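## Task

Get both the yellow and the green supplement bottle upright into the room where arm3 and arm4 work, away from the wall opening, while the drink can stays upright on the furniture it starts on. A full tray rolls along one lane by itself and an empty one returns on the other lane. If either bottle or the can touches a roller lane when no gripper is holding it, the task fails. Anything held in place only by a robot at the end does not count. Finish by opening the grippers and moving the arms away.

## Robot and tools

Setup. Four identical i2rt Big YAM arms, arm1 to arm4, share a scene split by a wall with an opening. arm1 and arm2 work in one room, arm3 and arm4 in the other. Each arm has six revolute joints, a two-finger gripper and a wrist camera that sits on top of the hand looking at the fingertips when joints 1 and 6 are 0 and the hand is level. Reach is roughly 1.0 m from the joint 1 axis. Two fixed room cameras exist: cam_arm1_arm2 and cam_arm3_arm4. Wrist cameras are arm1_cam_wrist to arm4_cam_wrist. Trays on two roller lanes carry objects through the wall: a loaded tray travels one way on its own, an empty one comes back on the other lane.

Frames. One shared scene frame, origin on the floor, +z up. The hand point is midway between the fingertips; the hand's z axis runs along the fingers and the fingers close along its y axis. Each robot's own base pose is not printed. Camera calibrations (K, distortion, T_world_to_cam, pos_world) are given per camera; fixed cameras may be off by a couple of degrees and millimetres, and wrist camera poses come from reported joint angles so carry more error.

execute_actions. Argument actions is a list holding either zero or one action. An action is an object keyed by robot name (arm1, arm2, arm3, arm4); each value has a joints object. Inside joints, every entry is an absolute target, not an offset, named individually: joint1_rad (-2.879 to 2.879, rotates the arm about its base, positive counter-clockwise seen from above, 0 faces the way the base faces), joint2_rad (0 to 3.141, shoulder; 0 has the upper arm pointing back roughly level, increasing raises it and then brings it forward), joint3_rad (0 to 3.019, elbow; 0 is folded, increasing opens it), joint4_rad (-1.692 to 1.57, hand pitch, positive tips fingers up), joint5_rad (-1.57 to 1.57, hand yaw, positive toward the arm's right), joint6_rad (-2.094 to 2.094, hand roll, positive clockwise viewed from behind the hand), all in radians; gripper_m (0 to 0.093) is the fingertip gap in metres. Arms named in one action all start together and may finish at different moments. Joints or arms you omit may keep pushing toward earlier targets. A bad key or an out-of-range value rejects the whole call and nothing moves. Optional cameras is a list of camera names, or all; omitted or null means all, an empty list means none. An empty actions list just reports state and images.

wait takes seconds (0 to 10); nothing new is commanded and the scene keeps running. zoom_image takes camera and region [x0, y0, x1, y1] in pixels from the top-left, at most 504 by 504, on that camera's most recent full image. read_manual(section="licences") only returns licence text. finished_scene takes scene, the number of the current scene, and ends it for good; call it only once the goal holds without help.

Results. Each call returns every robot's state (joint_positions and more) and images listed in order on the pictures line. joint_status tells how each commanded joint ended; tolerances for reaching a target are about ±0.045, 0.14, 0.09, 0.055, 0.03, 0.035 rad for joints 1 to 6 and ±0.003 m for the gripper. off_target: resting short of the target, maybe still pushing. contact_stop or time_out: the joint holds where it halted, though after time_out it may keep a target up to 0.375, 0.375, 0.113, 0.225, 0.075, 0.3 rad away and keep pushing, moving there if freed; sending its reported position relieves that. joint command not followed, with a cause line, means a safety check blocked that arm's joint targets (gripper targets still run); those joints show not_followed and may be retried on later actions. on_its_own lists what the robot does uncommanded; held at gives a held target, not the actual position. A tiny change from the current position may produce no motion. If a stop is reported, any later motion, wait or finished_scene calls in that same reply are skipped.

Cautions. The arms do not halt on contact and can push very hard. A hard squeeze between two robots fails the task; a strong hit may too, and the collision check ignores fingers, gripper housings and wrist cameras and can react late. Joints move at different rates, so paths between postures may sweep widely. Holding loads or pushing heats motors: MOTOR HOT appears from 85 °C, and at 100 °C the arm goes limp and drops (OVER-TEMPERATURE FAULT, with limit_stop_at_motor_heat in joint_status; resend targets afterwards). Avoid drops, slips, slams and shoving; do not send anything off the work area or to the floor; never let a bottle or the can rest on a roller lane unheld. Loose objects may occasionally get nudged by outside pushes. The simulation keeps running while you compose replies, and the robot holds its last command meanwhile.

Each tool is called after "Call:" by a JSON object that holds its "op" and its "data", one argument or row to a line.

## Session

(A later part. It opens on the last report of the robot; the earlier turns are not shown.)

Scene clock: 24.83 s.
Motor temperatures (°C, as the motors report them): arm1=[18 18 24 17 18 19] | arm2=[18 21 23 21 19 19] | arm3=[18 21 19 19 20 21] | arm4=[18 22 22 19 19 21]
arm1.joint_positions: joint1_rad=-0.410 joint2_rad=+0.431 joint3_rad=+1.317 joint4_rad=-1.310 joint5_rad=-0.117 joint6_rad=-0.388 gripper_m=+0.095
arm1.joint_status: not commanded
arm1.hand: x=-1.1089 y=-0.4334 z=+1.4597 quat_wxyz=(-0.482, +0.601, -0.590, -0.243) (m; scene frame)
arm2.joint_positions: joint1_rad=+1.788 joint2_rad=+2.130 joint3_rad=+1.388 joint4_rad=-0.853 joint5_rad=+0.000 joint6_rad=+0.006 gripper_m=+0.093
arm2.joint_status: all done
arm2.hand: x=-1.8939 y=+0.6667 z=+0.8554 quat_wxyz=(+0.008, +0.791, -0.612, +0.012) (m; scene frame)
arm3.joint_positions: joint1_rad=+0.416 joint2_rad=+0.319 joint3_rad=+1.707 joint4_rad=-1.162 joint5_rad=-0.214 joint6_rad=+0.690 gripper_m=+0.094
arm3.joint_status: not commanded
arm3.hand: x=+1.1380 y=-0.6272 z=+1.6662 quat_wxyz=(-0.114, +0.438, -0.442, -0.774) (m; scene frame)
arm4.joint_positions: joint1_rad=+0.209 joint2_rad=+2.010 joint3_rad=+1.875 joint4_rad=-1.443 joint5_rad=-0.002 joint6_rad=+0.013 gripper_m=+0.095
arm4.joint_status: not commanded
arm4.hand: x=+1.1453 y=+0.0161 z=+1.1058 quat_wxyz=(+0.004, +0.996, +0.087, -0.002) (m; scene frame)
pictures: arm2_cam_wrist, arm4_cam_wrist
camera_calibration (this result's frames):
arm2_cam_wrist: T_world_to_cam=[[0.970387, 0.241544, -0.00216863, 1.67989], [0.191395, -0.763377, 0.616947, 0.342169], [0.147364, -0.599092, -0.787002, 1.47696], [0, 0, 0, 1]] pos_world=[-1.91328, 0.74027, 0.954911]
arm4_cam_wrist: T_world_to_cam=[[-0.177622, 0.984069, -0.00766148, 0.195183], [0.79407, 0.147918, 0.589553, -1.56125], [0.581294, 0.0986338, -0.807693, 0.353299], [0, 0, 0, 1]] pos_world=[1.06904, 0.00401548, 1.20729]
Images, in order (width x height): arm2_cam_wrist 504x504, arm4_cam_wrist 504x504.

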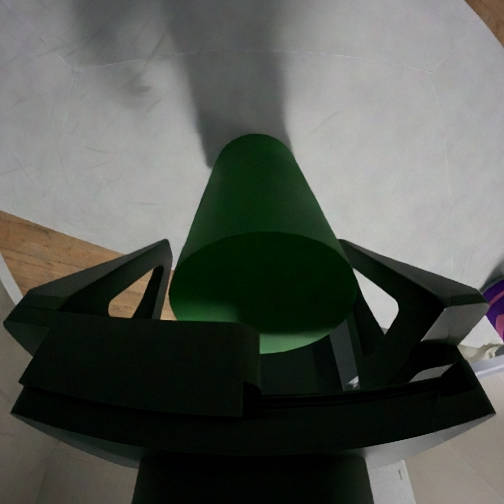

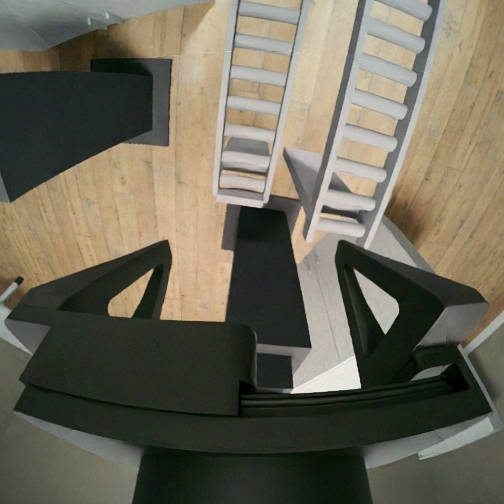

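Shallow; go 3 cm lower, grip.

Call:
{"op": "execute_actions", "data": {
  "actions": [
    {"arm2":{"joints":{"joint2_rad":2.17,"joint4_rad":-0.77}}}
  ],
  "cameras": []
}}

Call:
{"op": "execute_actions", "data": {
  "actions": [
    {"arm2":{"joints":{"gripper_m":0.03}}}
  ],
  "cameras": ["arm4_cam_wrist","cam_arm3_arm4"]
}}

Scene clock: 26.07 s.
Motor temperatures (°C, as the motors report them): arm1=[18 18 24 17 18 19] | arm2=[18 22 23 21 19 19] | arm3=[18 21 19 19 20 21] | arm4=[18 22 22 19 19 21]
arm1.joint_positions: joint1_rad=-0.410 joint2_rad=+0.431 joint3_rad=+1.317 joint4_rad=-1.310 joint5_rad=-0.117 joint6_rad=-0.388 gripper_m=+0.095
arm1.joint_status: not commanded
arm1.hand: x=-1.1089 y=-0.4334 z=+1.4597 quat_wxyz=(-0.482, +0.601, -0.590, -0.243) (m; scene frame)
arm2.joint_positions: joint1_rad=+1.788 joint2_rad=+2.160 joint3_rad=+1.388 joint4_rad=-0.784 joint5_rad=+0.000 joint6_rad=+0.006 gripper_m=+0.093
arm2.joint_status: all done
arm2.hand: x=-1.8966 y=+0.6767 z=+0.8392 quat_wxyz=(-0.004, +0.791, -0.612, -0.004) (m; scene frame)
arm3.joint_positions: joint1_rad=+0.416 joint2_rad=+0.319 joint3_rad=+1.707 joint4_rad=-1.162 joint5_rad=-0.214 joint6_rad=+0.690 gripper_m=+0.094
arm3.joint_status: not commanded
arm3.hand: x=+1.1380 y=-0.6272 z=+1.6662 quat_wxyz=(-0.114, +0.438, -0.442, -0.774) (m; scene frame)
arm4.joint_positions: joint1_rad=+0.209 joint2_rad=+2.010 joint3_rad=+1.875 joint4_rad=-1.443 joint5_rad=-0.002 joint6_rad=+0.013 gripper_m=+0.095
arm4.joint_status: not commanded
arm4.hand: x=+1.1453 y=+0.0161 z=+1.1058 quat_wxyz=(+0.004, +0.996, +0.087, -0.002) (m; scene frame)
pictures: none
No camera images: the call's "cameras" was empty. Leave "cameras" out to get every camera's image.

Scene clock: 26.70 s.
Motor temperatures (°C, as the motors report them): arm1=[18 18 24 17 18 19] | arm2=[18 22 23 21 19 19] | arm3=[18 21 19 19 20 21] | arm4=[18 22 22 19 19 21]
arm1.joint_positions: joint1_rad=-0.410 joint2_rad=+0.431 joint3_rad=+1.317 joint4_rad=-1.310 joint5_rad=-0.117 joint6_rad=-0.388 gripper_m=+0.095
arm1.joint_status: not commanded
arm1.hand: x=-1.1089 y=-0.4334 z=+1.4597 quat_wxyz=(-0.482, +0.601, -0.590, -0.243) (m; scene frame)
arm2.joint_positions: joint1_rad=+1.789 joint2_rad=+2.160 joint3_rad=+1.388 joint4_rad=-0.782 joint5_rad=+0.001 joint6_rad=+0.006 gripper_m=+0.065
arm2.joint_status: gripper_m off_target (ended at +0.065, target +0.030)
arm2.hand: x=-1.8970 y=+0.6768 z=+0.8392 quat_wxyz=(-0.004, +0.791, -0.612, -0.004) (m; scene frame)
arm3.joint_positions: joint1_rad=+0.416 joint2_rad=+0.319 joint3_rad=+1.707 joint4_rad=-1.162 joint5_rad=-0.214 joint6_rad=+0.690 gripper_m=+0.094
arm3.joint_status: not commanded
arm3.hand: x=+1.1380 y=-0.6272 z=+1.6662 quat_wxyz=(-0.114, +0.438, -0.442, -0.774) (m; scene frame)
arm4.joint_positions: joint1_rad=+0.209 joint2_rad=+2.010 joint3_rad=+1.875 joint4_rad=-1.443 joint5_rad=-0.002 joint6_rad=+0.013 gripper_m=+0.095
arm4.joint_status: not commanded
arm4.hand: x=+1.1453 y=+0.0161 z=+1.1058 quat_wxyz=(+0.004, +0.996, +0.087, -0.002) (m; scene frame)
pictures: arm4_cam_wrist, cam_arm3_arm4
camera_calibration (this result's frames):
arm4_cam_wrist: T_world_to_cam=[[-0.177622, 0.984069, -0.00766148, 0.195183], [0.79407, 0.147918, 0.589553, -1.56125], [0.581294, 0.0986338, -0.807693, 0.353299], [0, 0, 0, 1]] pos_world=[1.06904, 0.00401548, 1.20729]
Images, in order (width x height): arm4_cam_wrist 504x504, cam_arm3_arm4 672x504.

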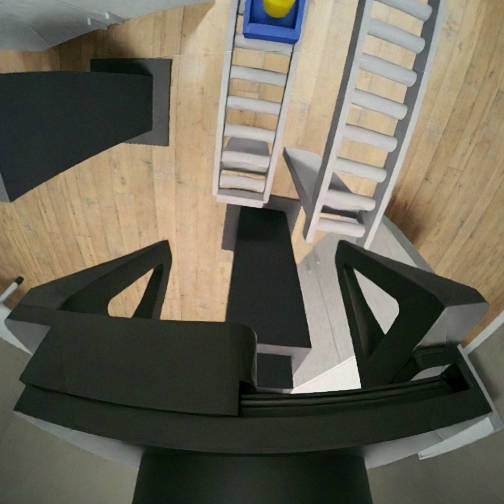

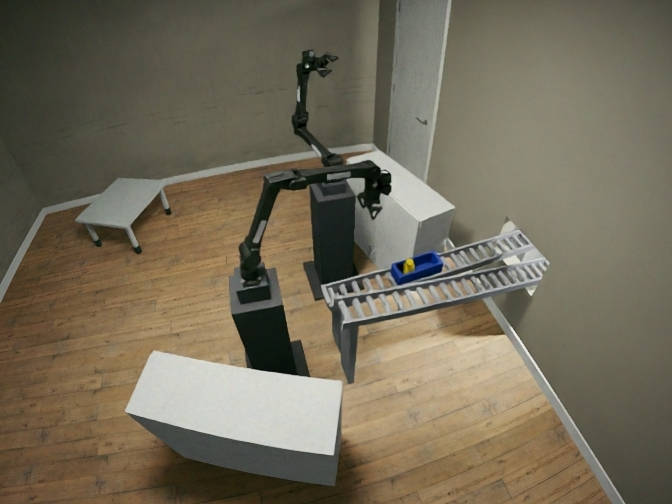

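Call:
{"op": "wait", "data": {
  "seconds": 3
}}

Scene clock: 29.87 s.
Motor temperatures (°C, as the motors report them): arm1=[18 18 24 17 18 19] | arm2=[18 22 23 21 19 19] | arm3=[18 22 19 19 20 21] | arm4=[18 22 22 19 19 21]
arm1.joint_positions: joint1_rad=-0.410 joint2_rad=+0.431 joint3_rad=+1.317 joint4_rad=-1.310 joint5_rad=-0.117 joint6_rad=-0.388 gripper_m=+0.095
arm1.joint_status: not commanded
arm1.hand: x=-1.1089 y=-0.4334 z=+1.4597 quat_wxyz=(-0.482, +0.601, -0.590, -0.243) (m; scene frame)
arm2.joint_positions: joint1_rad=+1.789 joint2_rad=+2.160 joint3_rad=+1.388 joint4_rad=-0.782 joint5_rad=+0.001 joint6_rad=+0.006 gripper_m=+0.065
arm2.joint_status: gripper_m off_target (ended at +0.065, target +0.030)
arm2.hand: x=-1.8970 y=+0.6768 z=+0.8392 quat_wxyz=(-0.004, +0.791, -0.612, -0.004) (m; scene frame)
arm3.joint_positions: joint1_rad=+0.416 joint2_rad=+0.319 joint3_rad=+1.707 joint4_rad=-1.162 joint5_rad=-0.214 joint6_rad=+0.690 gripper_m=+0.094
arm3.joint_status: not commanded
arm3.hand: x=+1.1380 y=-0.6272 z=+1.6662 quat_wxyz=(-0.114, +0.438, -0.442, -0.774) (m; scene frame)
arm4.joint_positions: joint1_rad=+0.209 joint2_rad=+2.010 joint3_rad=+1.875 joint4_rad=-1.443 joint5_rad=-0.002 joint6_rad=+0.013 gripper_m=+0.095
arm4.joint_status: not commanded
arm4.hand: x=+1.1453 y=+0.0161 z=+1.1058 quat_wxyz=(+0.004, +0.996, +0.087, -0.002) (m; scene frame)
wait: 3.00 s; at rest by 0.10 s
pictures: arm1_cam_wrist, arm2_cam_wrist, arm3_cam_wrist, arm4_cam_wrist, cam_arm1_arm2, cam_arm3_arm4
camera_calibration (this result's frames):
arm2_cam_wrist: T_world_to_cam=[[0.970171, 0.242408, -0.00243829, 1.67961], [0.198156, -0.787191, 0.584008, 0.417087], [0.139649, -0.56707, -0.811745, 1.45523], [0, 0, 0, 1]] pos_world=[-1.91538, 0.746393, 0.941787]
arm4_cam_wrist: T_world_to_cam=[[-0.177622, 0.984069, -0.00766148, 0.195183], [0.79407, 0.147918, 0.589553, -1.56125], [0.581294, 0.0986338, -0.807693, 0.353299], [0, 0, 0, 1]] pos_world=[1.06904, 0.00401548, 1.20729]
Images, in order (width x height): arm1_cam_wrist 504x504, arm2_cam_wrist 504x504, arm3_cam_wrist 504x504, arm4_cam_wrist 504x504, cam_arm1_arm2 672x504, cam_arm3_arm4 672x504.

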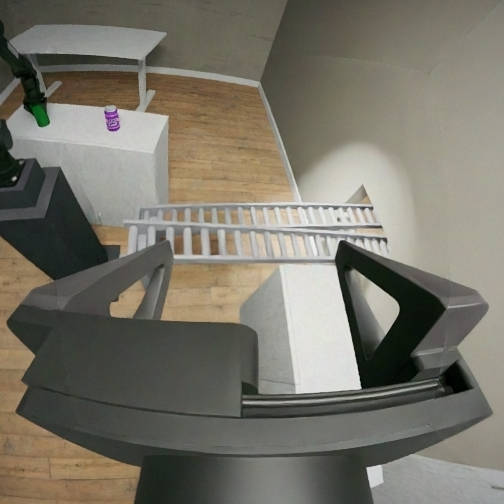

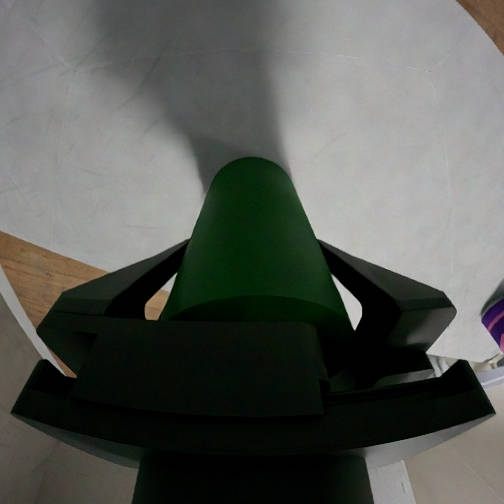

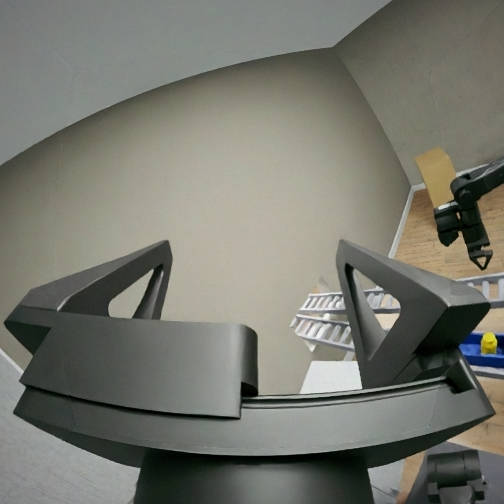

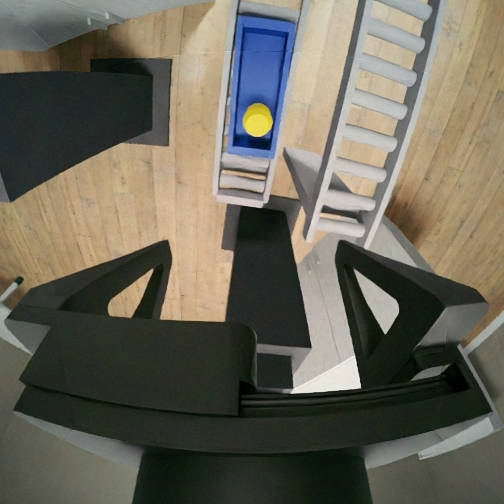

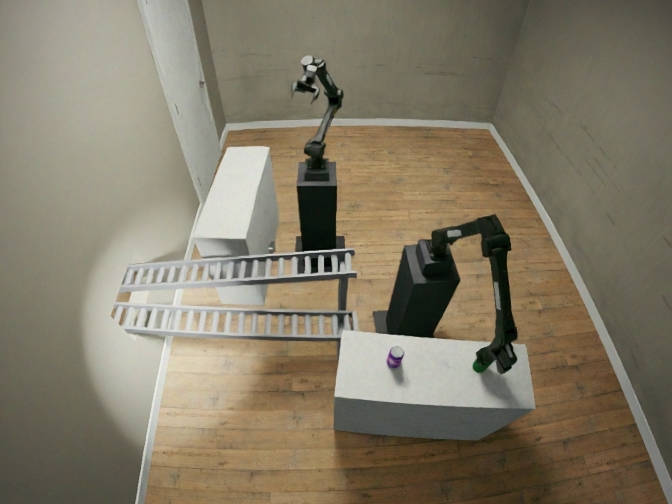

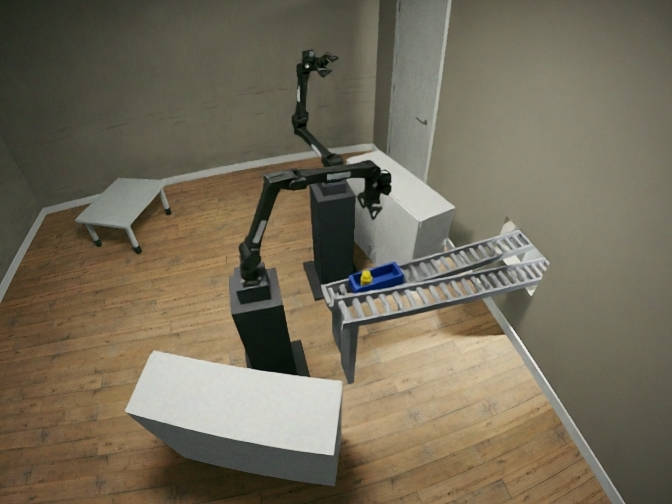

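Call:
{"op": "execute_actions", "data": {
  "actions": [
    {"arm4":{"joints":{"joint2_rad":2.35,"joint3_rad":1.65,"joint4_rad":-0.86}}}
  ],
  "cameras": ["arm4_cam_wrist"]
}}

Scene clock: 31.83 s.
Motor temperatures (°C, as the motors report them): arm1=[18 18 25 17 18 19] | arm2=[18 22 23 21 19 19] | arm3=[18 22 19 19 20 21] | arm4=[18 22 22 19 19 21]
arm1.joint_positions: joint1_rad=-0.410 joint2_rad=+0.431 joint3_rad=+1.317 joint4_rad=-1.310 joint5_rad=-0.117 joint6_rad=-0.388 gripper_m=+0.095
arm1.joint_status: not commanded
arm1.hand: x=-1.1089 y=-0.4334 z=+1.4597 quat_wxyz=(-0.482, +0.601, -0.590, -0.243) (m; scene frame)
arm2.joint_positions: joint1_rad=+1.789 joint2_rad=+2.160 joint3_rad=+1.388 joint4_rad=-0.782 joint5_rad=+0.001 joint6_rad=+0.006 gripper_m=+0.065
arm2.joint_status: not commanded
arm2.hand: x=-1.8970 y=+0.6768 z=+0.8392 quat_wxyz=(-0.004, +0.791, -0.612, -0.004) (m; scene frame)
arm3.joint_positions: joint1_rad=+0.416 joint2_rad=+0.319 joint3_rad=+1.707 joint4_rad=-1.162 joint5_rad=-0.214 joint6_rad=+0.690 gripper_m=+0.094
arm3.joint_status: not commanded
arm3.hand: x=+1.1380 y=-0.6272 z=+1.6662 quat_wxyz=(-0.114, +0.438, -0.442, -0.774) (m; scene frame)
arm4.joint_positions: joint1_rad=+0.209 joint2_rad=+2.352 joint3_rad=+1.621 joint4_rad=-0.867 joint5_rad=-0.002 joint6_rad=+0.013 gripper_m=+0.095
arm4.joint_status: all done
arm4.hand: x=+1.1487 y=+0.0154 z=+0.8091 quat_wxyz=(+0.003, +0.996, +0.087, +0.008) (m; scene frame)
pictures: arm4_cam_wrist
camera_calibration (this result's frames):
arm4_cam_wrist: T_world_to_cam=[[-0.177933, 0.984014, -0.00751262, 0.194413], [0.782128, 0.146052, 0.60576, -1.38833], [0.597174, 0.101909, -0.795612, 0.0837058], [0, 0, 0, 1]] pos_world=[1.07046, 0.00293248, 0.909052]
Images, in order (width x height): arm4_cam_wrist 504x504.

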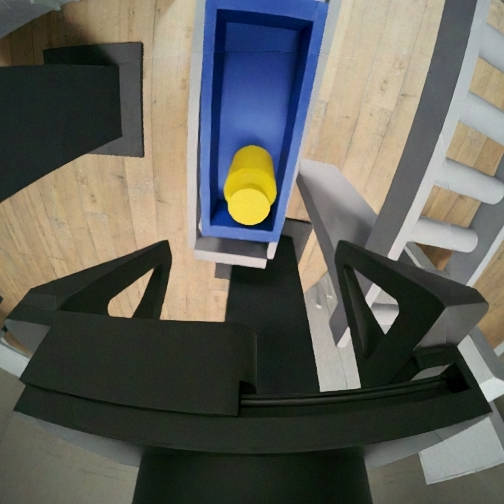

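Call:
{"op": "execute_actions", "data": {
  "actions": [
    {"arm4":{"joints":{"joint2_rad":2.72,"joint3_rad":1.585,"joint4_rad":-0.42}}}
  ],
  "cameras": ["arm4_cam_wrist"]
}}

Scene clock: 33.40 s.
Motor temperatures (°C, as the motors report them): arm1=[18 18 25 17 18 19] | arm2=[18 22 23 21 19 19] | arm3=[18 22 19 19 20 21] | arm4=[18 22 22 19 19 21]
arm1.joint_positions: joint1_rad=-0.410 joint2_rad=+0.431 joint3_rad=+1.317 joint4_rad=-1.310 joint5_rad=-0.117 joint6_rad=-0.388 gripper_m=+0.095
arm1.joint_status: not commanded
arm1.hand: x=-1.1089 y=-0.4334 z=+1.4597 quat_wxyz=(-0.482, +0.601, -0.590, -0.243) (m; scene frame)
arm2.joint_positions: joint1_rad=+1.789 joint2_rad=+2.160 joint3_rad=+1.388 joint4_rad=-0.782 joint5_rad=+0.001 joint6_rad=+0.006 gripper_m=+0.065
arm2.joint_status: not commanded
arm2.hand: x=-1.8970 y=+0.6768 z=+0.8392 quat_wxyz=(-0.004, +0.791, -0.612, -0.004) (m; scene frame)
arm3.joint_positions: joint1_rad=+0.416 joint2_rad=+0.319 joint3_rad=+1.707 joint4_rad=-1.162 joint5_rad=-0.214 joint6_rad=+0.690 gripper_m=+0.094
arm3.joint_status: not commanded
arm3.hand: x=+1.1380 y=-0.6272 z=+1.6662 quat_wxyz=(-0.114, +0.438, -0.442, -0.774) (m; scene frame)
arm4.joint_positions: joint1_rad=+0.209 joint2_rad=+2.702 joint3_rad=+1.572 joint4_rad=-0.429 joint5_rad=+0.002 joint6_rad=+0.012 gripper_m=+0.095
arm4.joint_status: all done
arm4.hand: x=+1.2005 y=+0.0250 z=+0.5966 quat_wxyz=(+0.002, +0.996, +0.087, -0.012) (m; scene frame)
pictures: arm4_cam_wrist
camera_calibration (this result's frames):
arm4_cam_wrist: T_world_to_cam=[[-0.178716, 0.983894, -0.00357865, 0.191231], [0.804853, 0.148285, 0.574651, -1.31021], [0.565926, 0.099819, -0.818391, -0.0661221], [0, 0, 0, 1]] pos_world=[1.12612, 0.0127328, 0.699482]
Images, in order (width x height): arm4_cam_wrist 504x504.

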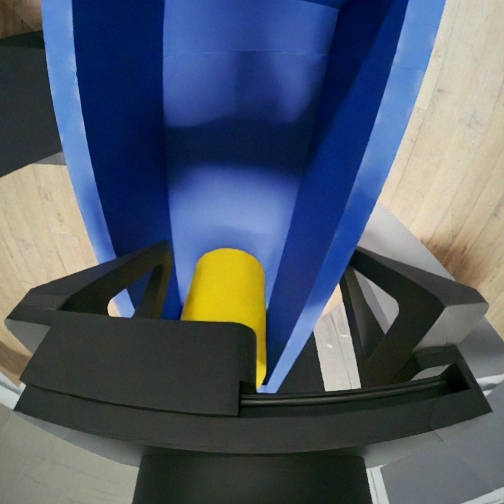

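Call:
{"op": "execute_actions", "data": {
  "actions": [
    {"arm4":{"joints":{"joint2_rad":2.52,"joint3_rad":1.5,"joint4_rad":-0.55}}}
  ],
  "cameras": ["arm4_cam_wrist","cam_arm3_arm4"]
}}

Scene clock: 34.77 s.
Motor temperatures (°C, as the motors report them): arm1=[18 18 25 17 18 19] | arm2=[18 22 23 21 19 19] | arm3=[18 22 19 19 20 21] | arm4=[18 23 22 19 19 21]
arm1.joint_positions: joint1_rad=-0.410 joint2_rad=+0.431 joint3_rad=+1.317 joint4_rad=-1.310 joint5_rad=-0.117 joint6_rad=-0.388 gripper_m=+0.095
arm1.joint_status: not commanded
arm1.hand: x=-1.1089 y=-0.4334 z=+1.4597 quat_wxyz=(-0.482, +0.601, -0.590, -0.243) (m; scene frame)
arm2.joint_positions: joint1_rad=+1.789 joint2_rad=+2.160 joint3_rad=+1.388 joint4_rad=-0.782 joint5_rad=+0.001 joint6_rad=+0.006 gripper_m=+0.065
arm2.joint_status: not commanded
arm2.hand: x=-1.8970 y=+0.6768 z=+0.8392 quat_wxyz=(-0.004, +0.791, -0.612, -0.004) (m; scene frame)
arm3.joint_positions: joint1_rad=+0.416 joint2_rad=+0.319 joint3_rad=+1.707 joint4_rad=-1.162 joint5_rad=-0.214 joint6_rad=+0.690 gripper_m=+0.094
arm3.joint_status: not commanded
arm3.hand: x=+1.1380 y=-0.6272 z=+1.6662 quat_wxyz=(-0.114, +0.438, -0.442, -0.774) (m; scene frame)
arm4.joint_positions: joint1_rad=+0.209 joint2_rad=+2.508 joint3_rad=+1.489 joint4_rad=-0.545 joint5_rad=+0.002 joint6_rad=+0.012 gripper_m=+0.095
arm4.joint_status: all done
arm4.hand: x=+1.1920 y=+0.0238 z=+0.6866 quat_wxyz=(+0.002, +0.996, +0.087, -0.009) (m; scene frame)
pictures: arm4_cam_wrist, cam_arm3_arm4
camera_calibration (this result's frames):
arm4_cam_wrist: T_world_to_cam=[[-0.17872, 0.983894, -0.0035439, 0.191199], [0.801822, 0.147733, 0.579013, -1.35431], [0.570211, 0.10064, -0.815311, 0.00525838], [0, 0, 0, 1]] pos_world=[1.11709, 0.0114277, 0.789127]
Images, in order (width x height): arm4_cam_wrist 504x504, cam_arm3_arm4 672x504.

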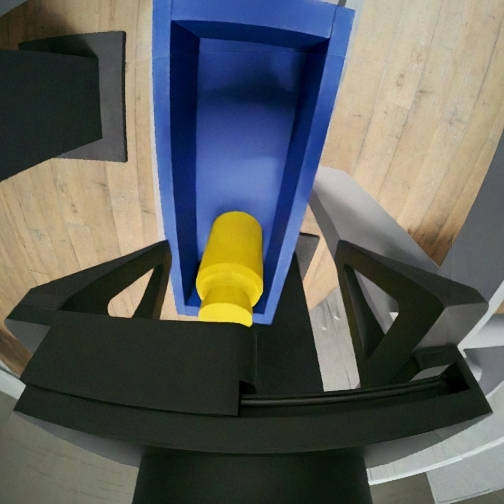

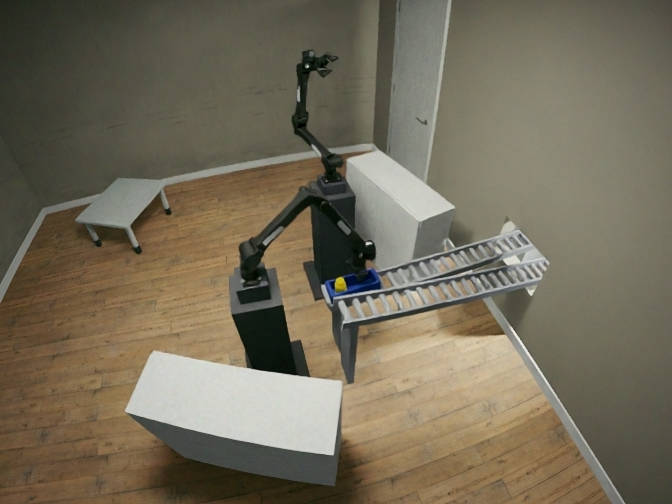

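Call:
{"op": "execute_actions", "data": {
  "actions": [
    {"arm4":{"joints":{"joint1_rad":0.26,"joint2_rad":2.415,"joint3_rad":1.14,"joint4_rad":-0.3,"gripper_m":0.085}}}
  ],
  "cameras": ["arm4_cam_wrist"]
}}

Scene clock: 36.33 s.
Motor temperatures (°C, as the motors report them): arm1=[18 18 25 17 18 19] | arm2=[18 22 23 21 19 19] | arm3=[18 22 19 19 20 21] | arm4=[18 23 22 19 19 21]
arm1.joint_positions: joint1_rad=-0.410 joint2_rad=+0.431 joint3_rad=+1.317 joint4_rad=-1.310 joint5_rad=-0.117 joint6_rad=-0.388 gripper_m=+0.095
arm1.joint_status: not commanded
arm1.hand: x=-1.1089 y=-0.4334 z=+1.4597 quat_wxyz=(-0.482, +0.601, -0.590, -0.243) (m; scene frame)
arm2.joint_positions: joint1_rad=+1.789 joint2_rad=+2.160 joint3_rad=+1.388 joint4_rad=-0.782 joint5_rad=+0.001 joint6_rad=+0.006 gripper_m=+0.065
arm2.joint_status: not commanded
arm2.hand: x=-1.8970 y=+0.6768 z=+0.8392 quat_wxyz=(-0.004, +0.791, -0.612, -0.004) (m; scene frame)
arm3.joint_positions: joint1_rad=+0.416 joint2_rad=+0.319 joint3_rad=+1.707 joint4_rad=-1.162 joint5_rad=-0.214 joint6_rad=+0.690 gripper_m=+0.094
arm3.joint_status: not commanded
arm3.hand: x=+1.1380 y=-0.6272 z=+1.6662 quat_wxyz=(-0.114, +0.438, -0.442, -0.774) (m; scene frame)
arm4.joint_positions: joint1_rad=+0.261 joint2_rad=+2.414 joint3_rad=+1.132 joint4_rad=-0.308 joint5_rad=+0.002 joint6_rad=+0.012 gripper_m=+0.085
arm4.joint_status: all done
arm4.hand: x=+1.3101 y=+0.0218 z=+0.6763 quat_wxyz=(+0.000, +0.994, +0.113, +0.004) (m; scene frame)
pictures: arm4_cam_wrist
camera_calibration (this result's frames):
arm4_cam_wrist: T_world_to_cam=[[-0.229893, 0.973212, -0.00275017, 0.280889], [0.778342, 0.185555, 0.599794, -1.42688], [0.584237, 0.135748, -0.800149, -0.0996939], [0, 0, 0, 1]] pos_world=[1.23342, 0.004934, 0.776837]
Images, in order (width x height): arm4_cam_wrist 504x504.

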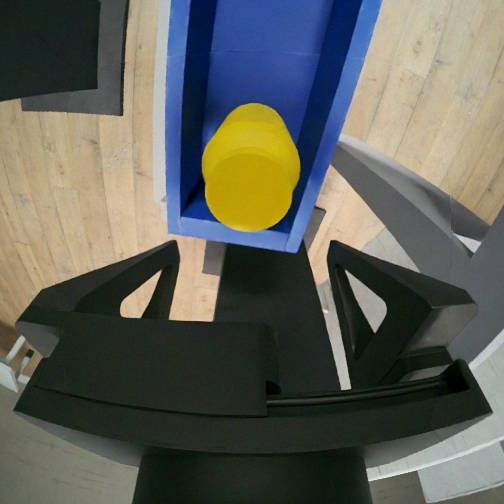

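Call:
{"op": "execute_actions", "data": {
  "actions": [
    {"arm4":{"joints":{"joint1_rad":0.255,"joint2_rad":2.645,"joint3_rad":1.31,"joint4_rad":-0.235}}}
  ],
  "cameras": ["arm4_cam_wrist"]
}}

Scene clock: 37.53 s.
Motor temperatures (°C, as the motors report them): arm1=[18 18 25 17 18 19] | arm2=[18 22 23 21 19 19] | arm3=[18 22 19 19 20 21] | arm4=[18 23 22 19 19 21]
arm1.joint_positions: joint1_rad=-0.410 joint2_rad=+0.431 joint3_rad=+1.317 joint4_rad=-1.310 joint5_rad=-0.117 joint6_rad=-0.388 gripper_m=+0.095
arm1.joint_status: not commanded
arm1.hand: x=-1.1089 y=-0.4334 z=+1.4597 quat_wxyz=(-0.482, +0.601, -0.590, -0.243) (m; scene frame)
arm2.joint_positions: joint1_rad=+1.789 joint2_rad=+2.160 joint3_rad=+1.388 joint4_rad=-0.782 joint5_rad=+0.001 joint6_rad=+0.006 gripper_m=+0.065
arm2.joint_status: not commanded
arm2.hand: x=-1.8970 y=+0.6768 z=+0.8392 quat_wxyz=(-0.004, +0.791, -0.612, -0.004) (m; scene frame)
arm3.joint_positions: joint1_rad=+0.416 joint2_rad=+0.319 joint3_rad=+1.707 joint4_rad=-1.162 joint5_rad=-0.214 joint6_rad=+0.690 gripper_m=+0.094
arm3.joint_status: not commanded
arm3.hand: x=+1.1380 y=-0.6272 z=+1.6662 quat_wxyz=(-0.114, +0.438, -0.442, -0.774) (m; scene frame)
arm4.joint_positions: joint1_rad=+0.262 joint2_rad=+2.607 joint3_rad=+1.308 joint4_rad=-0.233 joint5_rad=-0.007 joint6_rad=+0.011 gripper_m=+0.085
arm4.joint_status: all done
arm4.hand: x=+1.2706 y=+0.0098 z=+0.6083 quat_wxyz=(+0.009, +0.993, +0.114, -0.024) (m; scene frame)
pictures: arm4_cam_wrist
camera_calibration (this result's frames):
arm4_cam_wrist: T_world_to_cam=[[-0.232135, 0.972607, -0.0122185, 0.291975], [0.809203, 0.200075, 0.552414, -1.36367], [0.539726, 0.118347, -0.83348, -0.0524336], [0, 0, 0, 1]] pos_world=[1.19957, -0.00493494, 0.713178]
Images, in order (width x height): arm4_cam_wrist 504x504.

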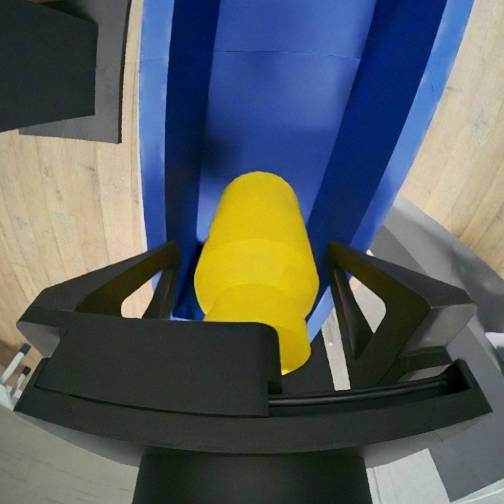

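Call:
{"op": "execute_actions", "data": {
  "actions": [
    {"arm4":{"joints":{"joint2_rad":2.6,"joint4_rad":-0.29,"joint3_rad":1.28}}}
  ],
  "cameras": []
}}

Call:
{"op": "execute_actions", "data": {
  "actions": [
    {"arm4":{"joints":{"gripper_m":0.03}}}
  ],
  "cameras": []
}}

Call:
{"op": "execute_actions", "data": {
  "actions": [
    {"arm4":{"joints":{"joint2_rad":1.7,"joint3_rad":1.3,"joint4_rad":-1.15}}}
  ],
  "cameras": ["arm4_cam_wrist","cam_arm3_arm4"]
}}

Scene clock: 38.67 s.
Motor temperatures (°C, as the motors report them): arm1=[18 18 25 17 18 19] | arm2=[18 22 23 21 19 19] | arm3=[18 22 19 19 20 21] | arm4=[18 23 22 19 19 21]
arm1.joint_positions: joint1_rad=-0.410 joint2_rad=+0.431 joint3_rad=+1.317 joint4_rad=-1.310 joint5_rad=-0.117 joint6_rad=-0.388 gripper_m=+0.095
arm1.joint_status: not commanded
arm1.hand: x=-1.1089 y=-0.4334 z=+1.4597 quat_wxyz=(-0.482, +0.601, -0.590, -0.243) (m; scene frame)
arm2.joint_positions: joint1_rad=+1.789 joint2_rad=+2.160 joint3_rad=+1.388 joint4_rad=-0.782 joint5_rad=+0.001 joint6_rad=+0.006 gripper_m=+0.065
arm2.joint_status: not commanded
arm2.hand: x=-1.8970 y=+0.6768 z=+0.8392 quat_wxyz=(-0.004, +0.791, -0.612, -0.004) (m; scene frame)
arm3.joint_positions: joint1_rad=+0.416 joint2_rad=+0.319 joint3_rad=+1.707 joint4_rad=-1.162 joint5_rad=-0.214 joint6_rad=+0.690 gripper_m=+0.094
arm3.joint_status: not commanded
arm3.hand: x=+1.1380 y=-0.6272 z=+1.6662 quat_wxyz=(-0.114, +0.438, -0.442, -0.774) (m; scene frame)
arm4.joint_positions: joint1_rad=+0.262 joint2_rad=+2.598 joint3_rad=+1.294 joint4_rad=-0.275 joint5_rad=-0.010 joint6_rad=+0.010 gripper_m=+0.085
arm4.joint_status: all done
arm4.hand: x=+1.2846 y=+0.0127 z=+0.6110 quat_wxyz=(+0.007, +0.993, +0.115, -0.001) (m; scene frame)
pictures: none
No camera images: the call's "cameras" was empty. Leave "cameras" out to get every camera's image.

Scene clock: 39.27 s.
Motor temperatures (°C, as the motors report them): arm1=[18 18 25 17 18 19] | arm2=[18 22 23 21 19 19] | arm3=[18 22 19 19 20 21] | arm4=[18 23 21 19 19 21]
arm1.joint_positions: joint1_rad=-0.410 joint2_rad=+0.431 joint3_rad=+1.317 joint4_rad=-1.310 joint5_rad=-0.117 joint6_rad=-0.388 gripper_m=+0.095
arm1.joint_status: not commanded
arm1.hand: x=-1.1089 y=-0.4334 z=+1.4597 quat_wxyz=(-0.482, +0.601, -0.590, -0.243) (m; scene frame)
arm2.joint_positions: joint1_rad=+1.789 joint2_rad=+2.160 joint3_rad=+1.388 joint4_rad=-0.782 joint5_rad=+0.001 joint6_rad=+0.006 gripper_m=+0.065
arm2.joint_status: not commanded
arm2.hand: x=-1.8970 y=+0.6768 z=+0.8392 quat_wxyz=(-0.004, +0.791, -0.612, -0.004) (m; scene frame)
arm3.joint_positions: joint1_rad=+0.416 joint2_rad=+0.319 joint3_rad=+1.707 joint4_rad=-1.162 joint5_rad=-0.214 joint6_rad=+0.690 gripper_m=+0.094
arm3.joint_status: not commanded
arm3.hand: x=+1.1380 y=-0.6272 z=+1.6662 quat_wxyz=(-0.114, +0.438, -0.442, -0.774) (m; scene frame)
arm4.joint_positions: joint1_rad=+0.262 joint2_rad=+2.598 joint3_rad=+1.286 joint4_rad=-0.282 joint5_rad=-0.001 joint6_rad=+0.009 gripper_m=+0.065
arm4.joint_status: gripper_m off_target (ended at +0.065, target +0.030)
arm4.hand: x=+1.2906 y=+0.0159 z=+0.6101 quat_wxyz=(+0.002, +0.993, +0.115, +0.006) (m; scene frame)
pictures: none
No camera images: the call's "cameras" was empty. Leave "cameras" out to get every camera's image.

Scene clock: 40.70 s.
Motor temperatures (°C, as the motors report them): arm1=[18 18 25 17 18 19] | arm2=[18 22 22 21 19 19] | arm3=[18 22 19 19 20 21] | arm4=[18 23 21 19 19 21]
arm1.joint_positions: joint1_rad=-0.410 joint2_rad=+0.431 joint3_rad=+1.317 joint4_rad=-1.310 joint5_rad=-0.117 joint6_rad=-0.388 gripper_m=+0.095
arm1.joint_status: not commanded
arm1.hand: x=-1.1089 y=-0.4334 z=+1.4597 quat_wxyz=(-0.482, +0.601, -0.590, -0.243) (m; scene frame)
arm2.joint_positions: joint1_rad=+1.789 joint2_rad=+2.160 joint3_rad=+1.388 joint4_rad=-0.782 joint5_rad=+0.001 joint6_rad=+0.006 gripper_m=+0.065
arm2.joint_status: not commanded
arm2.hand: x=-1.8970 y=+0.6768 z=+0.8392 quat_wxyz=(-0.004, +0.791, -0.612, -0.004) (m; scene frame)
arm3.joint_positions: joint1_rad=+0.416 joint2_rad=+0.319 joint3_rad=+1.707 joint4_rad=-1.162 joint5_rad=-0.214 joint6_rad=+0.690 gripper_m=+0.094
arm3.joint_status: not commanded
arm3.hand: x=+1.1380 y=-0.6272 z=+1.6662 quat_wxyz=(-0.114, +0.438, -0.442, -0.774) (m; scene frame)
arm4.joint_positions: joint1_rad=+0.262 joint2_rad=+1.700 joint3_rad=+1.286 joint4_rad=-1.143 joint5_rad=-0.001 joint6_rad=+0.009 gripper_m=+0.065
arm4.joint_status: all done
arm4.hand: x=+1.2780 y=+0.0146 z=+1.0551 quat_wxyz=(+0.004, +0.993, +0.115, -0.013) (m; scene frame)
pictures: arm4_cam_wrist, cam_arm3_arm4
camera_calibration (this result's frames):
arm4_cam_wrist: T_world_to_cam=[[-0.232907, 0.972481, -0.00595035, 0.288872], [0.796489, 0.194261, 0.572598, -1.62241], [0.557996, 0.128622, -0.819815, 0.277478], [0, 0, 0, 1]] pos_world=[1.20468, -0.00144144, 1.15819]
Images, in order (width x height): arm4_cam_wrist 504x504, cam_arm3_arm4 672x504.

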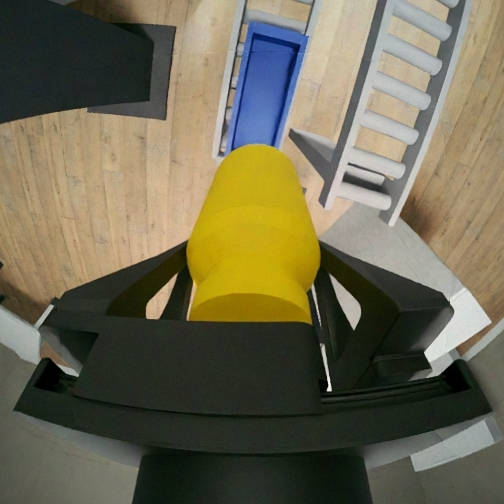

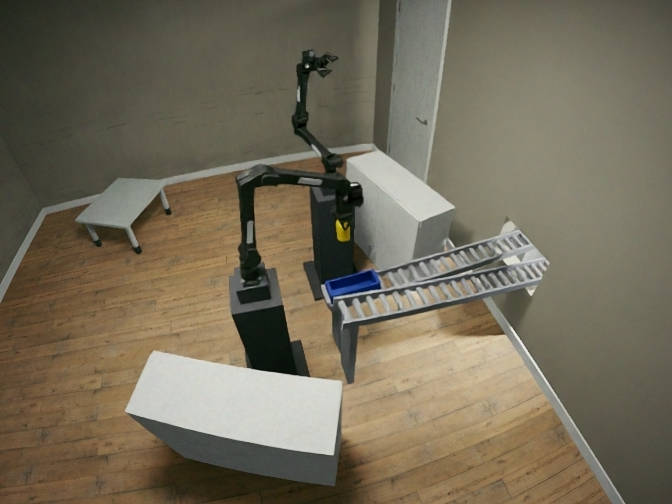

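Call:
{"op": "execute_actions", "data": {
  "actions": [
    {"arm4":{"joints":{"joint1_rad":-1.7}}}
  ],
  "cameras": []
}}

Call:
{"op": "execute_actions", "data": {
  "actions": [
    {"arm4":{"joints":{"joint2_rad":1.98,"joint3_rad":1.3,"joint4_rad":-0.88}}}
  ],
  "cameras": ["cam_arm3_arm4"]
}}

Scene clock: 43.17 s.
Motor temperatures (°C, as the motors report them): arm1=[18 18 25 17 18 19] | arm2=[18 22 22 21 19 19] | arm3=[18 22 19 19 20 21] | arm4=[18 23 22 19 19 21]
arm1.joint_positions: joint1_rad=-0.410 joint2_rad=+0.431 joint3_rad=+1.317 joint4_rad=-1.310 joint5_rad=-0.117 joint6_rad=-0.388 gripper_m=+0.095
arm1.joint_status: not commanded
arm1.hand: x=-1.1089 y=-0.4334 z=+1.4597 quat_wxyz=(-0.482, +0.601, -0.590, -0.243) (m; scene frame)
arm2.joint_positions: joint1_rad=+1.789 joint2_rad=+2.160 joint3_rad=+1.388 joint4_rad=-0.782 joint5_rad=+0.001 joint6_rad=+0.006 gripper_m=+0.065
arm2.joint_status: not commanded
arm2.hand: x=-1.8970 y=+0.6768 z=+0.8392 quat_wxyz=(-0.004, +0.791, -0.612, -0.004) (m; scene frame)
arm3.joint_positions: joint1_rad=+0.416 joint2_rad=+0.319 joint3_rad=+1.707 joint4_rad=-1.162 joint5_rad=-0.214 joint6_rad=+0.690 gripper_m=+0.094
arm3.joint_status: not commanded
arm3.hand: x=+1.1380 y=-0.6272 z=+1.6662 quat_wxyz=(-0.114, +0.438, -0.442, -0.774) (m; scene frame)
arm4.joint_positions: joint1_rad=-1.705 joint2_rad=+1.706 joint3_rad=+1.286 joint4_rad=-1.143 joint5_rad=+0.002 joint6_rad=+0.009 gripper_m=+0.065
arm4.joint_status: all done
arm4.hand: x=+1.8326 y=+0.6153 z=+1.0423 quat_wxyz=(+0.003, +0.646, -0.763, -0.003) (m; scene frame)
pictures: none
No camera images: the call's "cameras" was empty. Leave "cameras" out to get every camera's image.

Scene clock: 44.37 s.
Motor temperatures (°C, as the motors report them): arm1=[18 18 25 17 18 19] | arm2=[18 22 22 21 19 19] | arm3=[18 22 19 20 20 21] | arm4=[18 23 22 19 19 21]
arm1.joint_positions: joint1_rad=-0.410 joint2_rad=+0.431 joint3_rad=+1.317 joint4_rad=-1.310 joint5_rad=-0.117 joint6_rad=-0.388 gripper_m=+0.095
arm1.joint_status: not commanded
arm1.hand: x=-1.1089 y=-0.4334 z=+1.4597 quat_wxyz=(-0.482, +0.601, -0.590, -0.243) (m; scene frame)
arm2.joint_positions: joint1_rad=+1.789 joint2_rad=+2.160 joint3_rad=+1.388 joint4_rad=-0.782 joint5_rad=+0.001 joint6_rad=+0.006 gripper_m=+0.065
arm2.joint_status: not commanded
arm2.hand: x=-1.8970 y=+0.6768 z=+0.8392 quat_wxyz=(-0.004, +0.791, -0.612, -0.004) (m; scene frame)
arm3.joint_positions: joint1_rad=+0.416 joint2_rad=+0.319 joint3_rad=+1.707 joint4_rad=-1.162 joint5_rad=-0.214 joint6_rad=+0.690 gripper_m=+0.094
arm3.joint_status: not commanded
arm3.hand: x=+1.1380 y=-0.6272 z=+1.6662 quat_wxyz=(-0.114, +0.438, -0.442, -0.774) (m; scene frame)
arm4.joint_positions: joint1_rad=-1.705 joint2_rad=+2.010 joint3_rad=+1.281 joint4_rad=-0.888 joint5_rad=+0.002 joint6_rad=+0.009 gripper_m=+0.065
arm4.joint_status: all done
arm4.hand: x=+1.8352 y=+0.6413 z=+0.8914 quat_wxyz=(+0.023, +0.646, -0.763, +0.014) (m; scene frame)
pictures: cam_arm3_arm4
Images, in order (width x height): cam_arm3_arm4 672x504.

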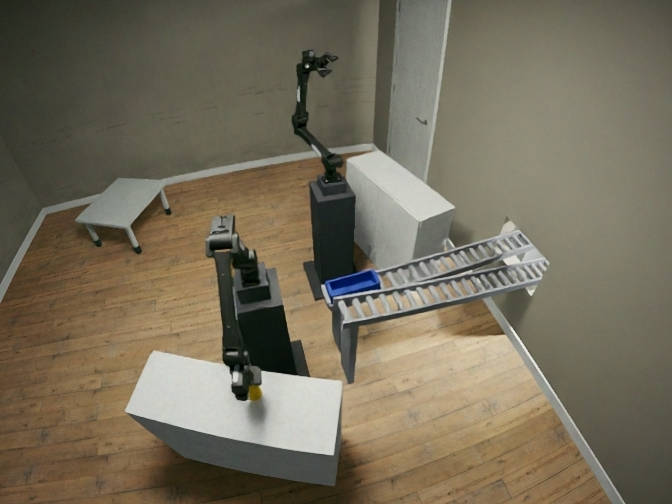

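Lower gradually.

Call:
{"op": "execute_actions", "data": {
  "actions": [
    {"arm4":{"joints":{"joint2_rad":2.07,"joint3_rad":1.33,"joint4_rad":-0.76}}}
  ],
  "cameras": ["cam_arm3_arm4"]
}}

Call:
{"op": "zoom_image", "data": {
  "camera": "cam_arm3_arm4",
  "region": [180,330,340,450]
}}

Scene clock: 45.77 s.
Motor temperatures (°C, as the motors report them): arm1=[18 18 25 17 18 19] | arm2=[18 22 22 21 19 19] | arm3=[18 22 19 20 20 21] | arm4=[18 23 22 19 19 21]
arm1.joint_positions: joint1_rad=-0.410 joint2_rad=+0.431 joint3_rad=+1.317 joint4_rad=-1.310 joint5_rad=-0.117 joint6_rad=-0.388 gripper_m=+0.095
arm1.joint_status: not commanded
arm1.hand: x=-1.1089 y=-0.4334 z=+1.4597 quat_wxyz=(-0.482, +0.601, -0.590, -0.243) (m; scene frame)
arm2.joint_positions: joint1_rad=+1.789 joint2_rad=+2.160 joint3_rad=+1.388 joint4_rad=-0.782 joint5_rad=+0.001 joint6_rad=+0.006 gripper_m=+0.065
arm2.joint_status: not commanded
arm2.hand: x=-1.8970 y=+0.6768 z=+0.8392 quat_wxyz=(-0.004, +0.791, -0.612, -0.004) (m; scene frame)
arm3.joint_positions: joint1_rad=+0.416 joint2_rad=+0.319 joint3_rad=+1.707 joint4_rad=-1.162 joint5_rad=-0.214 joint6_rad=+0.690 gripper_m=+0.094
arm3.joint_status: not commanded
arm3.hand: x=+1.1380 y=-0.6272 z=+1.6662 quat_wxyz=(-0.114, +0.438, -0.442, -0.774) (m; scene frame)
arm4.joint_positions: joint1_rad=-1.705 joint2_rad=+2.079 joint3_rad=+1.292 joint4_rad=-0.768 joint5_rad=+0.002 joint6_rad=+0.009 gripper_m=+0.065
arm4.joint_status: all done
arm4.hand: x=+1.8380 y=+0.6612 z=+0.8584 quat_wxyz=(+0.000, +0.646, -0.763, -0.005) (m; scene frame)
pictures: cam_arm3_arm4
Images, in order (width x height): cam_arm3_arm4 672x504.

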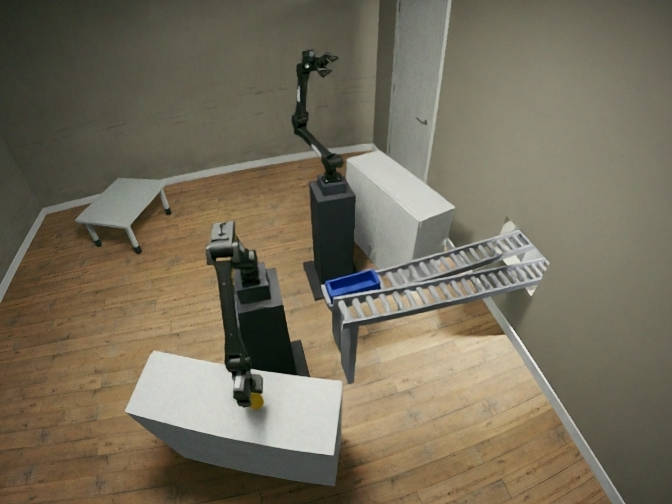

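Region (180, 330, 340, 450) of cam_arm3_arm4's 672x504 image, scaled by 3.150, with more detail than that image has; it fills the top 378 rows of this view, and the rest is white.

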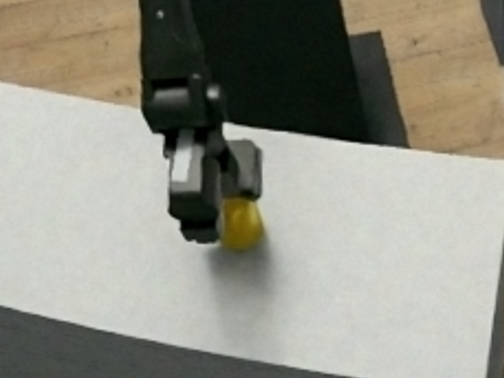

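Shadow touches; nearly down. A bit lower, release, lift.

Call:
{"op": "execute_actions", "data": {
  "actions": [
    {"arm4":{"joints":{"joint2_rad":2.1,"joint4_rad":-0.735}}}
  ],
  "cameras": []
}}

Call:
{"op": "execute_actions", "data": {
  "actions": [
    {"arm4":{"joints":{"gripper_m":0.09}}}
  ],
  "cameras": []
}}

Call:
{"op": "execute_actions", "data": {
  "actions": [
    {"arm4":{"joints":{"joint2_rad":1.7,"joint3_rad":1.3,"joint4_rad":-1.15}}}
  ],
  "cameras": []
}}

Call:
{"op": "execute_actions", "data": {
  "actions": [
    {"arm4":{"joints":{"joint1_rad":0.1,"joint2_rad":2.35,"joint3_rad":1.65,"joint4_rad":-0.86,"gripper_m":0.04}}}
  ],
  "cameras": ["arm4_cam_wrist","cam_arm3_arm4"]
}}

Scene clock: 46.93 s.
Motor temperatures (°C, as the motors report them): arm1=[18 18 25 17 18 19] | arm2=[18 22 22 21 19 19] | arm3=[18 22 19 20 20 21] | arm4=[18 23 22 19 19 21]
arm1.joint_positions: joint1_rad=-0.410 joint2_rad=+0.431 joint3_rad=+1.317 joint4_rad=-1.310 joint5_rad=-0.117 joint6_rad=-0.388 gripper_m=+0.095
arm1.joint_status: not commanded
arm1.hand: x=-1.1089 y=-0.4334 z=+1.4597 quat_wxyz=(-0.482, +0.601, -0.590, -0.243) (m; scene frame)
arm2.joint_positions: joint1_rad=+1.789 joint2_rad=+2.160 joint3_rad=+1.388 joint4_rad=-0.782 joint5_rad=+0.001 joint6_rad=+0.006 gripper_m=+0.065
arm2.joint_status: not commanded
arm2.hand: x=-1.8970 y=+0.6768 z=+0.8392 quat_wxyz=(-0.004, +0.791, -0.612, -0.004) (m; scene frame)
arm3.joint_positions: joint1_rad=+0.416 joint2_rad=+0.319 joint3_rad=+1.707 joint4_rad=-1.162 joint5_rad=-0.214 joint6_rad=+0.690 gripper_m=+0.094
arm3.joint_status: not commanded
arm3.hand: x=+1.1380 y=-0.6272 z=+1.6662 quat_wxyz=(-0.114, +0.438, -0.442, -0.774) (m; scene frame)
arm4.joint_positions: joint1_rad=-1.705 joint2_rad=+2.093 joint3_rad=+1.292 joint4_rad=-0.744 joint5_rad=+0.002 joint6_rad=+0.009 gripper_m=+0.065
arm4.joint_status: all done
arm4.hand: x=+1.8384 y=+0.6640 z=+0.8514 quat_wxyz=(-0.004, +0.646, -0.763, -0.008) (m; scene frame)
pictures: none
No camera images: the call's "cameras" was empty. Leave "cameras" out to get every camera's image.

Scene clock: 47.57 s.
Motor temperatures (°C, as the motors report them): arm1=[18 18 25 17 18 19] | arm2=[18 22 22 21 19 19] | arm3=[18 22 19 20 20 21] | arm4=[18 23 22 19 19 21]
arm1.joint_positions: joint1_rad=-0.410 joint2_rad=+0.431 joint3_rad=+1.317 joint4_rad=-1.310 joint5_rad=-0.117 joint6_rad=-0.388 gripper_m=+0.095
arm1.joint_status: not commanded
arm1.hand: x=-1.1089 y=-0.4334 z=+1.4597 quat_wxyz=(-0.482, +0.601, -0.590, -0.243) (m; scene frame)
arm2.joint_positions: joint1_rad=+1.789 joint2_rad=+2.160 joint3_rad=+1.388 joint4_rad=-0.782 joint5_rad=+0.001 joint6_rad=+0.006 gripper_m=+0.065
arm2.joint_status: not commanded
arm2.hand: x=-1.8970 y=+0.6768 z=+0.8392 quat_wxyz=(-0.004, +0.791, -0.612, -0.004) (m; scene frame)
arm3.joint_positions: joint1_rad=+0.416 joint2_rad=+0.319 joint3_rad=+1.707 joint4_rad=-1.162 joint5_rad=-0.214 joint6_rad=+0.690 gripper_m=+0.094
arm3.joint_status: not commanded
arm3.hand: x=+1.1380 y=-0.6272 z=+1.6662 quat_wxyz=(-0.114, +0.438, -0.442, -0.774) (m; scene frame)
arm4.joint_positions: joint1_rad=-1.705 joint2_rad=+2.093 joint3_rad=+1.292 joint4_rad=-0.744 joint5_rad=+0.002 joint6_rad=+0.009 gripper_m=+0.090
arm4.joint_status: all done
arm4.hand: x=+1.8384 y=+0.6641 z=+0.8514 quat_wxyz=(-0.004, +0.646, -0.763, -0.009) (m; scene frame)
pictures: none
No camera images: the call's "cameras" was empty. Leave "cameras" out to get every camera's image.

Scene clock: 48.90 s.
Motor temperatures (°C, as the motors report them): arm1=[18 18 25 17 18 19] | arm2=[18 22 22 21 19 19] | arm3=[18 22 19 20 20 21] | arm4=[18 23 22 19 19 21]
arm1.joint_positions: joint1_rad=-0.410 joint2_rad=+0.431 joint3_rad=+1.317 joint4_rad=-1.310 joint5_rad=-0.117 joint6_rad=-0.388 gripper_m=+0.095
arm1.joint_status: not commanded
arm1.hand: x=-1.1089 y=-0.4334 z=+1.4597 quat_wxyz=(-0.482, +0.601, -0.590, -0.243) (m; scene frame)
arm2.joint_positions: joint1_rad=+1.789 joint2_rad=+2.160 joint3_rad=+1.388 joint4_rad=-0.782 joint5_rad=+0.001 joint6_rad=+0.006 gripper_m=+0.065
arm2.joint_status: not commanded
arm2.hand: x=-1.8970 y=+0.6768 z=+0.8392 quat_wxyz=(-0.004, +0.791, -0.612, -0.004) (m; scene frame)
arm3.joint_positions: joint1_rad=+0.416 joint2_rad=+0.319 joint3_rad=+1.707 joint4_rad=-1.162 joint5_rad=-0.214 joint6_rad=+0.690 gripper_m=+0.094
arm3.joint_status: not commanded
arm3.hand: x=+1.1380 y=-0.6272 z=+1.6662 quat_wxyz=(-0.114, +0.438, -0.442, -0.774) (m; scene frame)
arm4.joint_positions: joint1_rad=-1.705 joint2_rad=+1.693 joint3_rad=+1.290 joint4_rad=-1.143 joint5_rad=+0.002 joint6_rad=+0.009 gripper_m=+0.090
arm4.joint_status: all done
arm4.hand: x=+1.8330 y=+0.6174 z=+1.0496 quat_wxyz=(-0.004, +0.646, -0.763, -0.008) (m; scene frame)
pictures: none
No camera images: the call's "cameras" was empty. Leave "cameras" out to get every camera's image.

Scene clock: 50.90 s.
Motor temperatures (°C, as the motors report them): arm1=[18 18 25 17 18 19] | arm2=[18 22 22 21 19 19] | arm3=[18 22 19 20 20 21] | arm4=[18 23 22 19 19 21]
arm1.joint_positions: joint1_rad=-0.410 joint2_rad=+0.431 joint3_rad=+1.317 joint4_rad=-1.310 joint5_rad=-0.117 joint6_rad=-0.388 gripper_m=+0.095
arm1.joint_status: not commanded
arm1.hand: x=-1.1089 y=-0.4334 z=+1.4597 quat_wxyz=(-0.482, +0.601, -0.590, -0.243) (m; scene frame)
arm2.joint_positions: joint1_rad=+1.789 joint2_rad=+2.160 joint3_rad=+1.388 joint4_rad=-0.782 joint5_rad=+0.001 joint6_rad=+0.006 gripper_m=+0.065
arm2.joint_status: not commanded
arm2.hand: x=-1.8970 y=+0.6768 z=+0.8392 quat_wxyz=(-0.004, +0.791, -0.612, -0.004) (m; scene frame)
arm3.joint_positions: joint1_rad=+0.416 joint2_rad=+0.319 joint3_rad=+1.707 joint4_rad=-1.162 joint5_rad=-0.214 joint6_rad=+0.690 gripper_m=+0.094
arm3.joint_status: not commanded
arm3.hand: x=+1.1380 y=-0.6272 z=+1.6662 quat_wxyz=(-0.114, +0.438, -0.442, -0.774) (m; scene frame)
arm4.joint_positions: joint1_rad=+0.110 joint2_rad=+2.365 joint3_rad=+1.643 joint4_rad=-0.853 joint5_rad=-0.002 joint6_rad=+0.009 gripper_m=+0.040
arm4.joint_status: all done
arm4.hand: x=+1.1298 y=+0.0746 z=+0.8074 quat_wxyz=(+0.004, +0.999, +0.039, -0.003) (m; scene frame)
pictures: arm4_cam_wrist, cam_arm3_arm4
camera_calibration (this result's frames):
arm4_cam_wrist: T_world_to_cam=[[-0.0831157, 0.996504, -0.00842102, 0.0254221], [0.805579, 0.0721607, 0.588077, -1.3878], [0.586629, 0.0420946, -0.808761, 0.114578], [0, 0, 0, 1]] pos_world=[1.05288, 0.0699883, 0.909014]
Images, in order (width x height): arm4_cam_wrist 504x504, cam_arm3_arm4 672x504.

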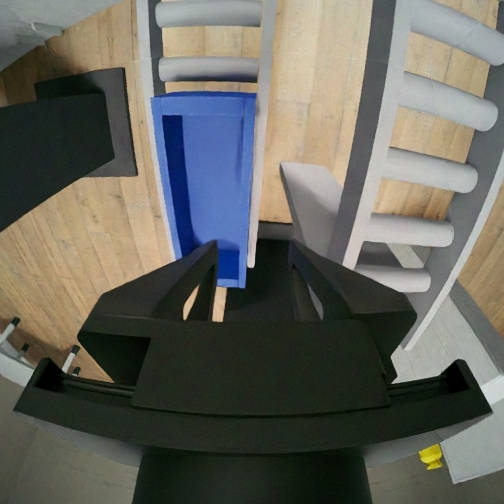

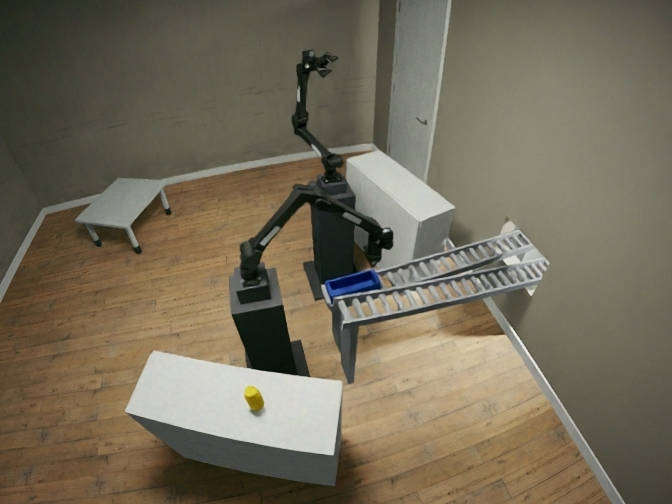

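Call:
{"op": "execute_actions", "data": {
  "actions": [
    {"arm4":{"joints":{"joint1_rad":0.115,"joint2_rad":2.62,"joint3_rad":1.56,"joint4_rad":-0.51}}}
  ],
  "cameras": ["arm4_cam_wrist"]
}}

Scene clock: 52.47 s.
Motor temperatures (°C, as the motors report them): arm1=[18 18 25 17 18 19] | arm2=[18 22 22 21 19 19] | arm3=[18 22 19 20 20 21] | arm4=[18 23 22 19 19 21]
arm1.joint_positions: joint1_rad=-0.410 joint2_rad=+0.431 joint3_rad=+1.317 joint4_rad=-1.310 joint5_rad=-0.117 joint6_rad=-0.388 gripper_m=+0.095
arm1.joint_status: not commanded
arm1.hand: x=-1.1089 y=-0.4334 z=+1.4597 quat_wxyz=(-0.482, +0.601, -0.590, -0.243) (m; scene frame)
arm2.joint_positions: joint1_rad=+1.789 joint2_rad=+2.160 joint3_rad=+1.388 joint4_rad=-0.782 joint5_rad=+0.001 joint6_rad=+0.006 gripper_m=+0.065
arm2.joint_status: not commanded
arm2.hand: x=-1.8970 y=+0.6768 z=+0.8392 quat_wxyz=(-0.004, +0.791, -0.612, -0.004) (m; scene frame)
arm3.joint_positions: joint1_rad=+0.416 joint2_rad=+0.319 joint3_rad=+1.707 joint4_rad=-1.162 joint5_rad=-0.214 joint6_rad=+0.690 gripper_m=+0.094
arm3.joint_status: not commanded
arm3.hand: x=+1.1380 y=-0.6272 z=+1.6662 quat_wxyz=(-0.114, +0.438, -0.442, -0.774) (m; scene frame)
arm4.joint_positions: joint1_rad=+0.110 joint2_rad=+2.637 joint3_rad=+1.545 joint4_rad=-0.518 joint5_rad=-0.003 joint6_rad=+0.009 gripper_m=+0.040
arm4.joint_status: all done
arm4.hand: x=+1.2005 y=+0.0794 z=+0.6266 quat_wxyz=(+0.004, +0.999, +0.039, +0.014) (m; scene frame)
pictures: arm4_cam_wrist
camera_calibration (this result's frames):
arm4_cam_wrist: T_world_to_cam=[[-0.0837418, 0.996443, -0.00942143, 0.0263885], [0.784169, 0.0717301, 0.616388, -1.33082], [0.614872, 0.0442295, -0.787386, -0.12076], [0, 0, 0, 1]] pos_world=[1.12005, 0.0745067, 0.725469]
Images, in order (width x height): arm4_cam_wrist 504x504.

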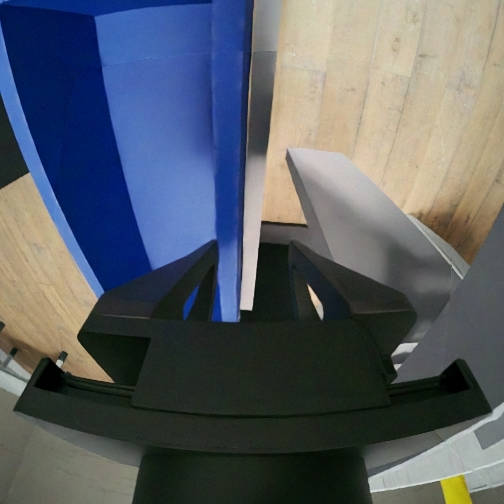

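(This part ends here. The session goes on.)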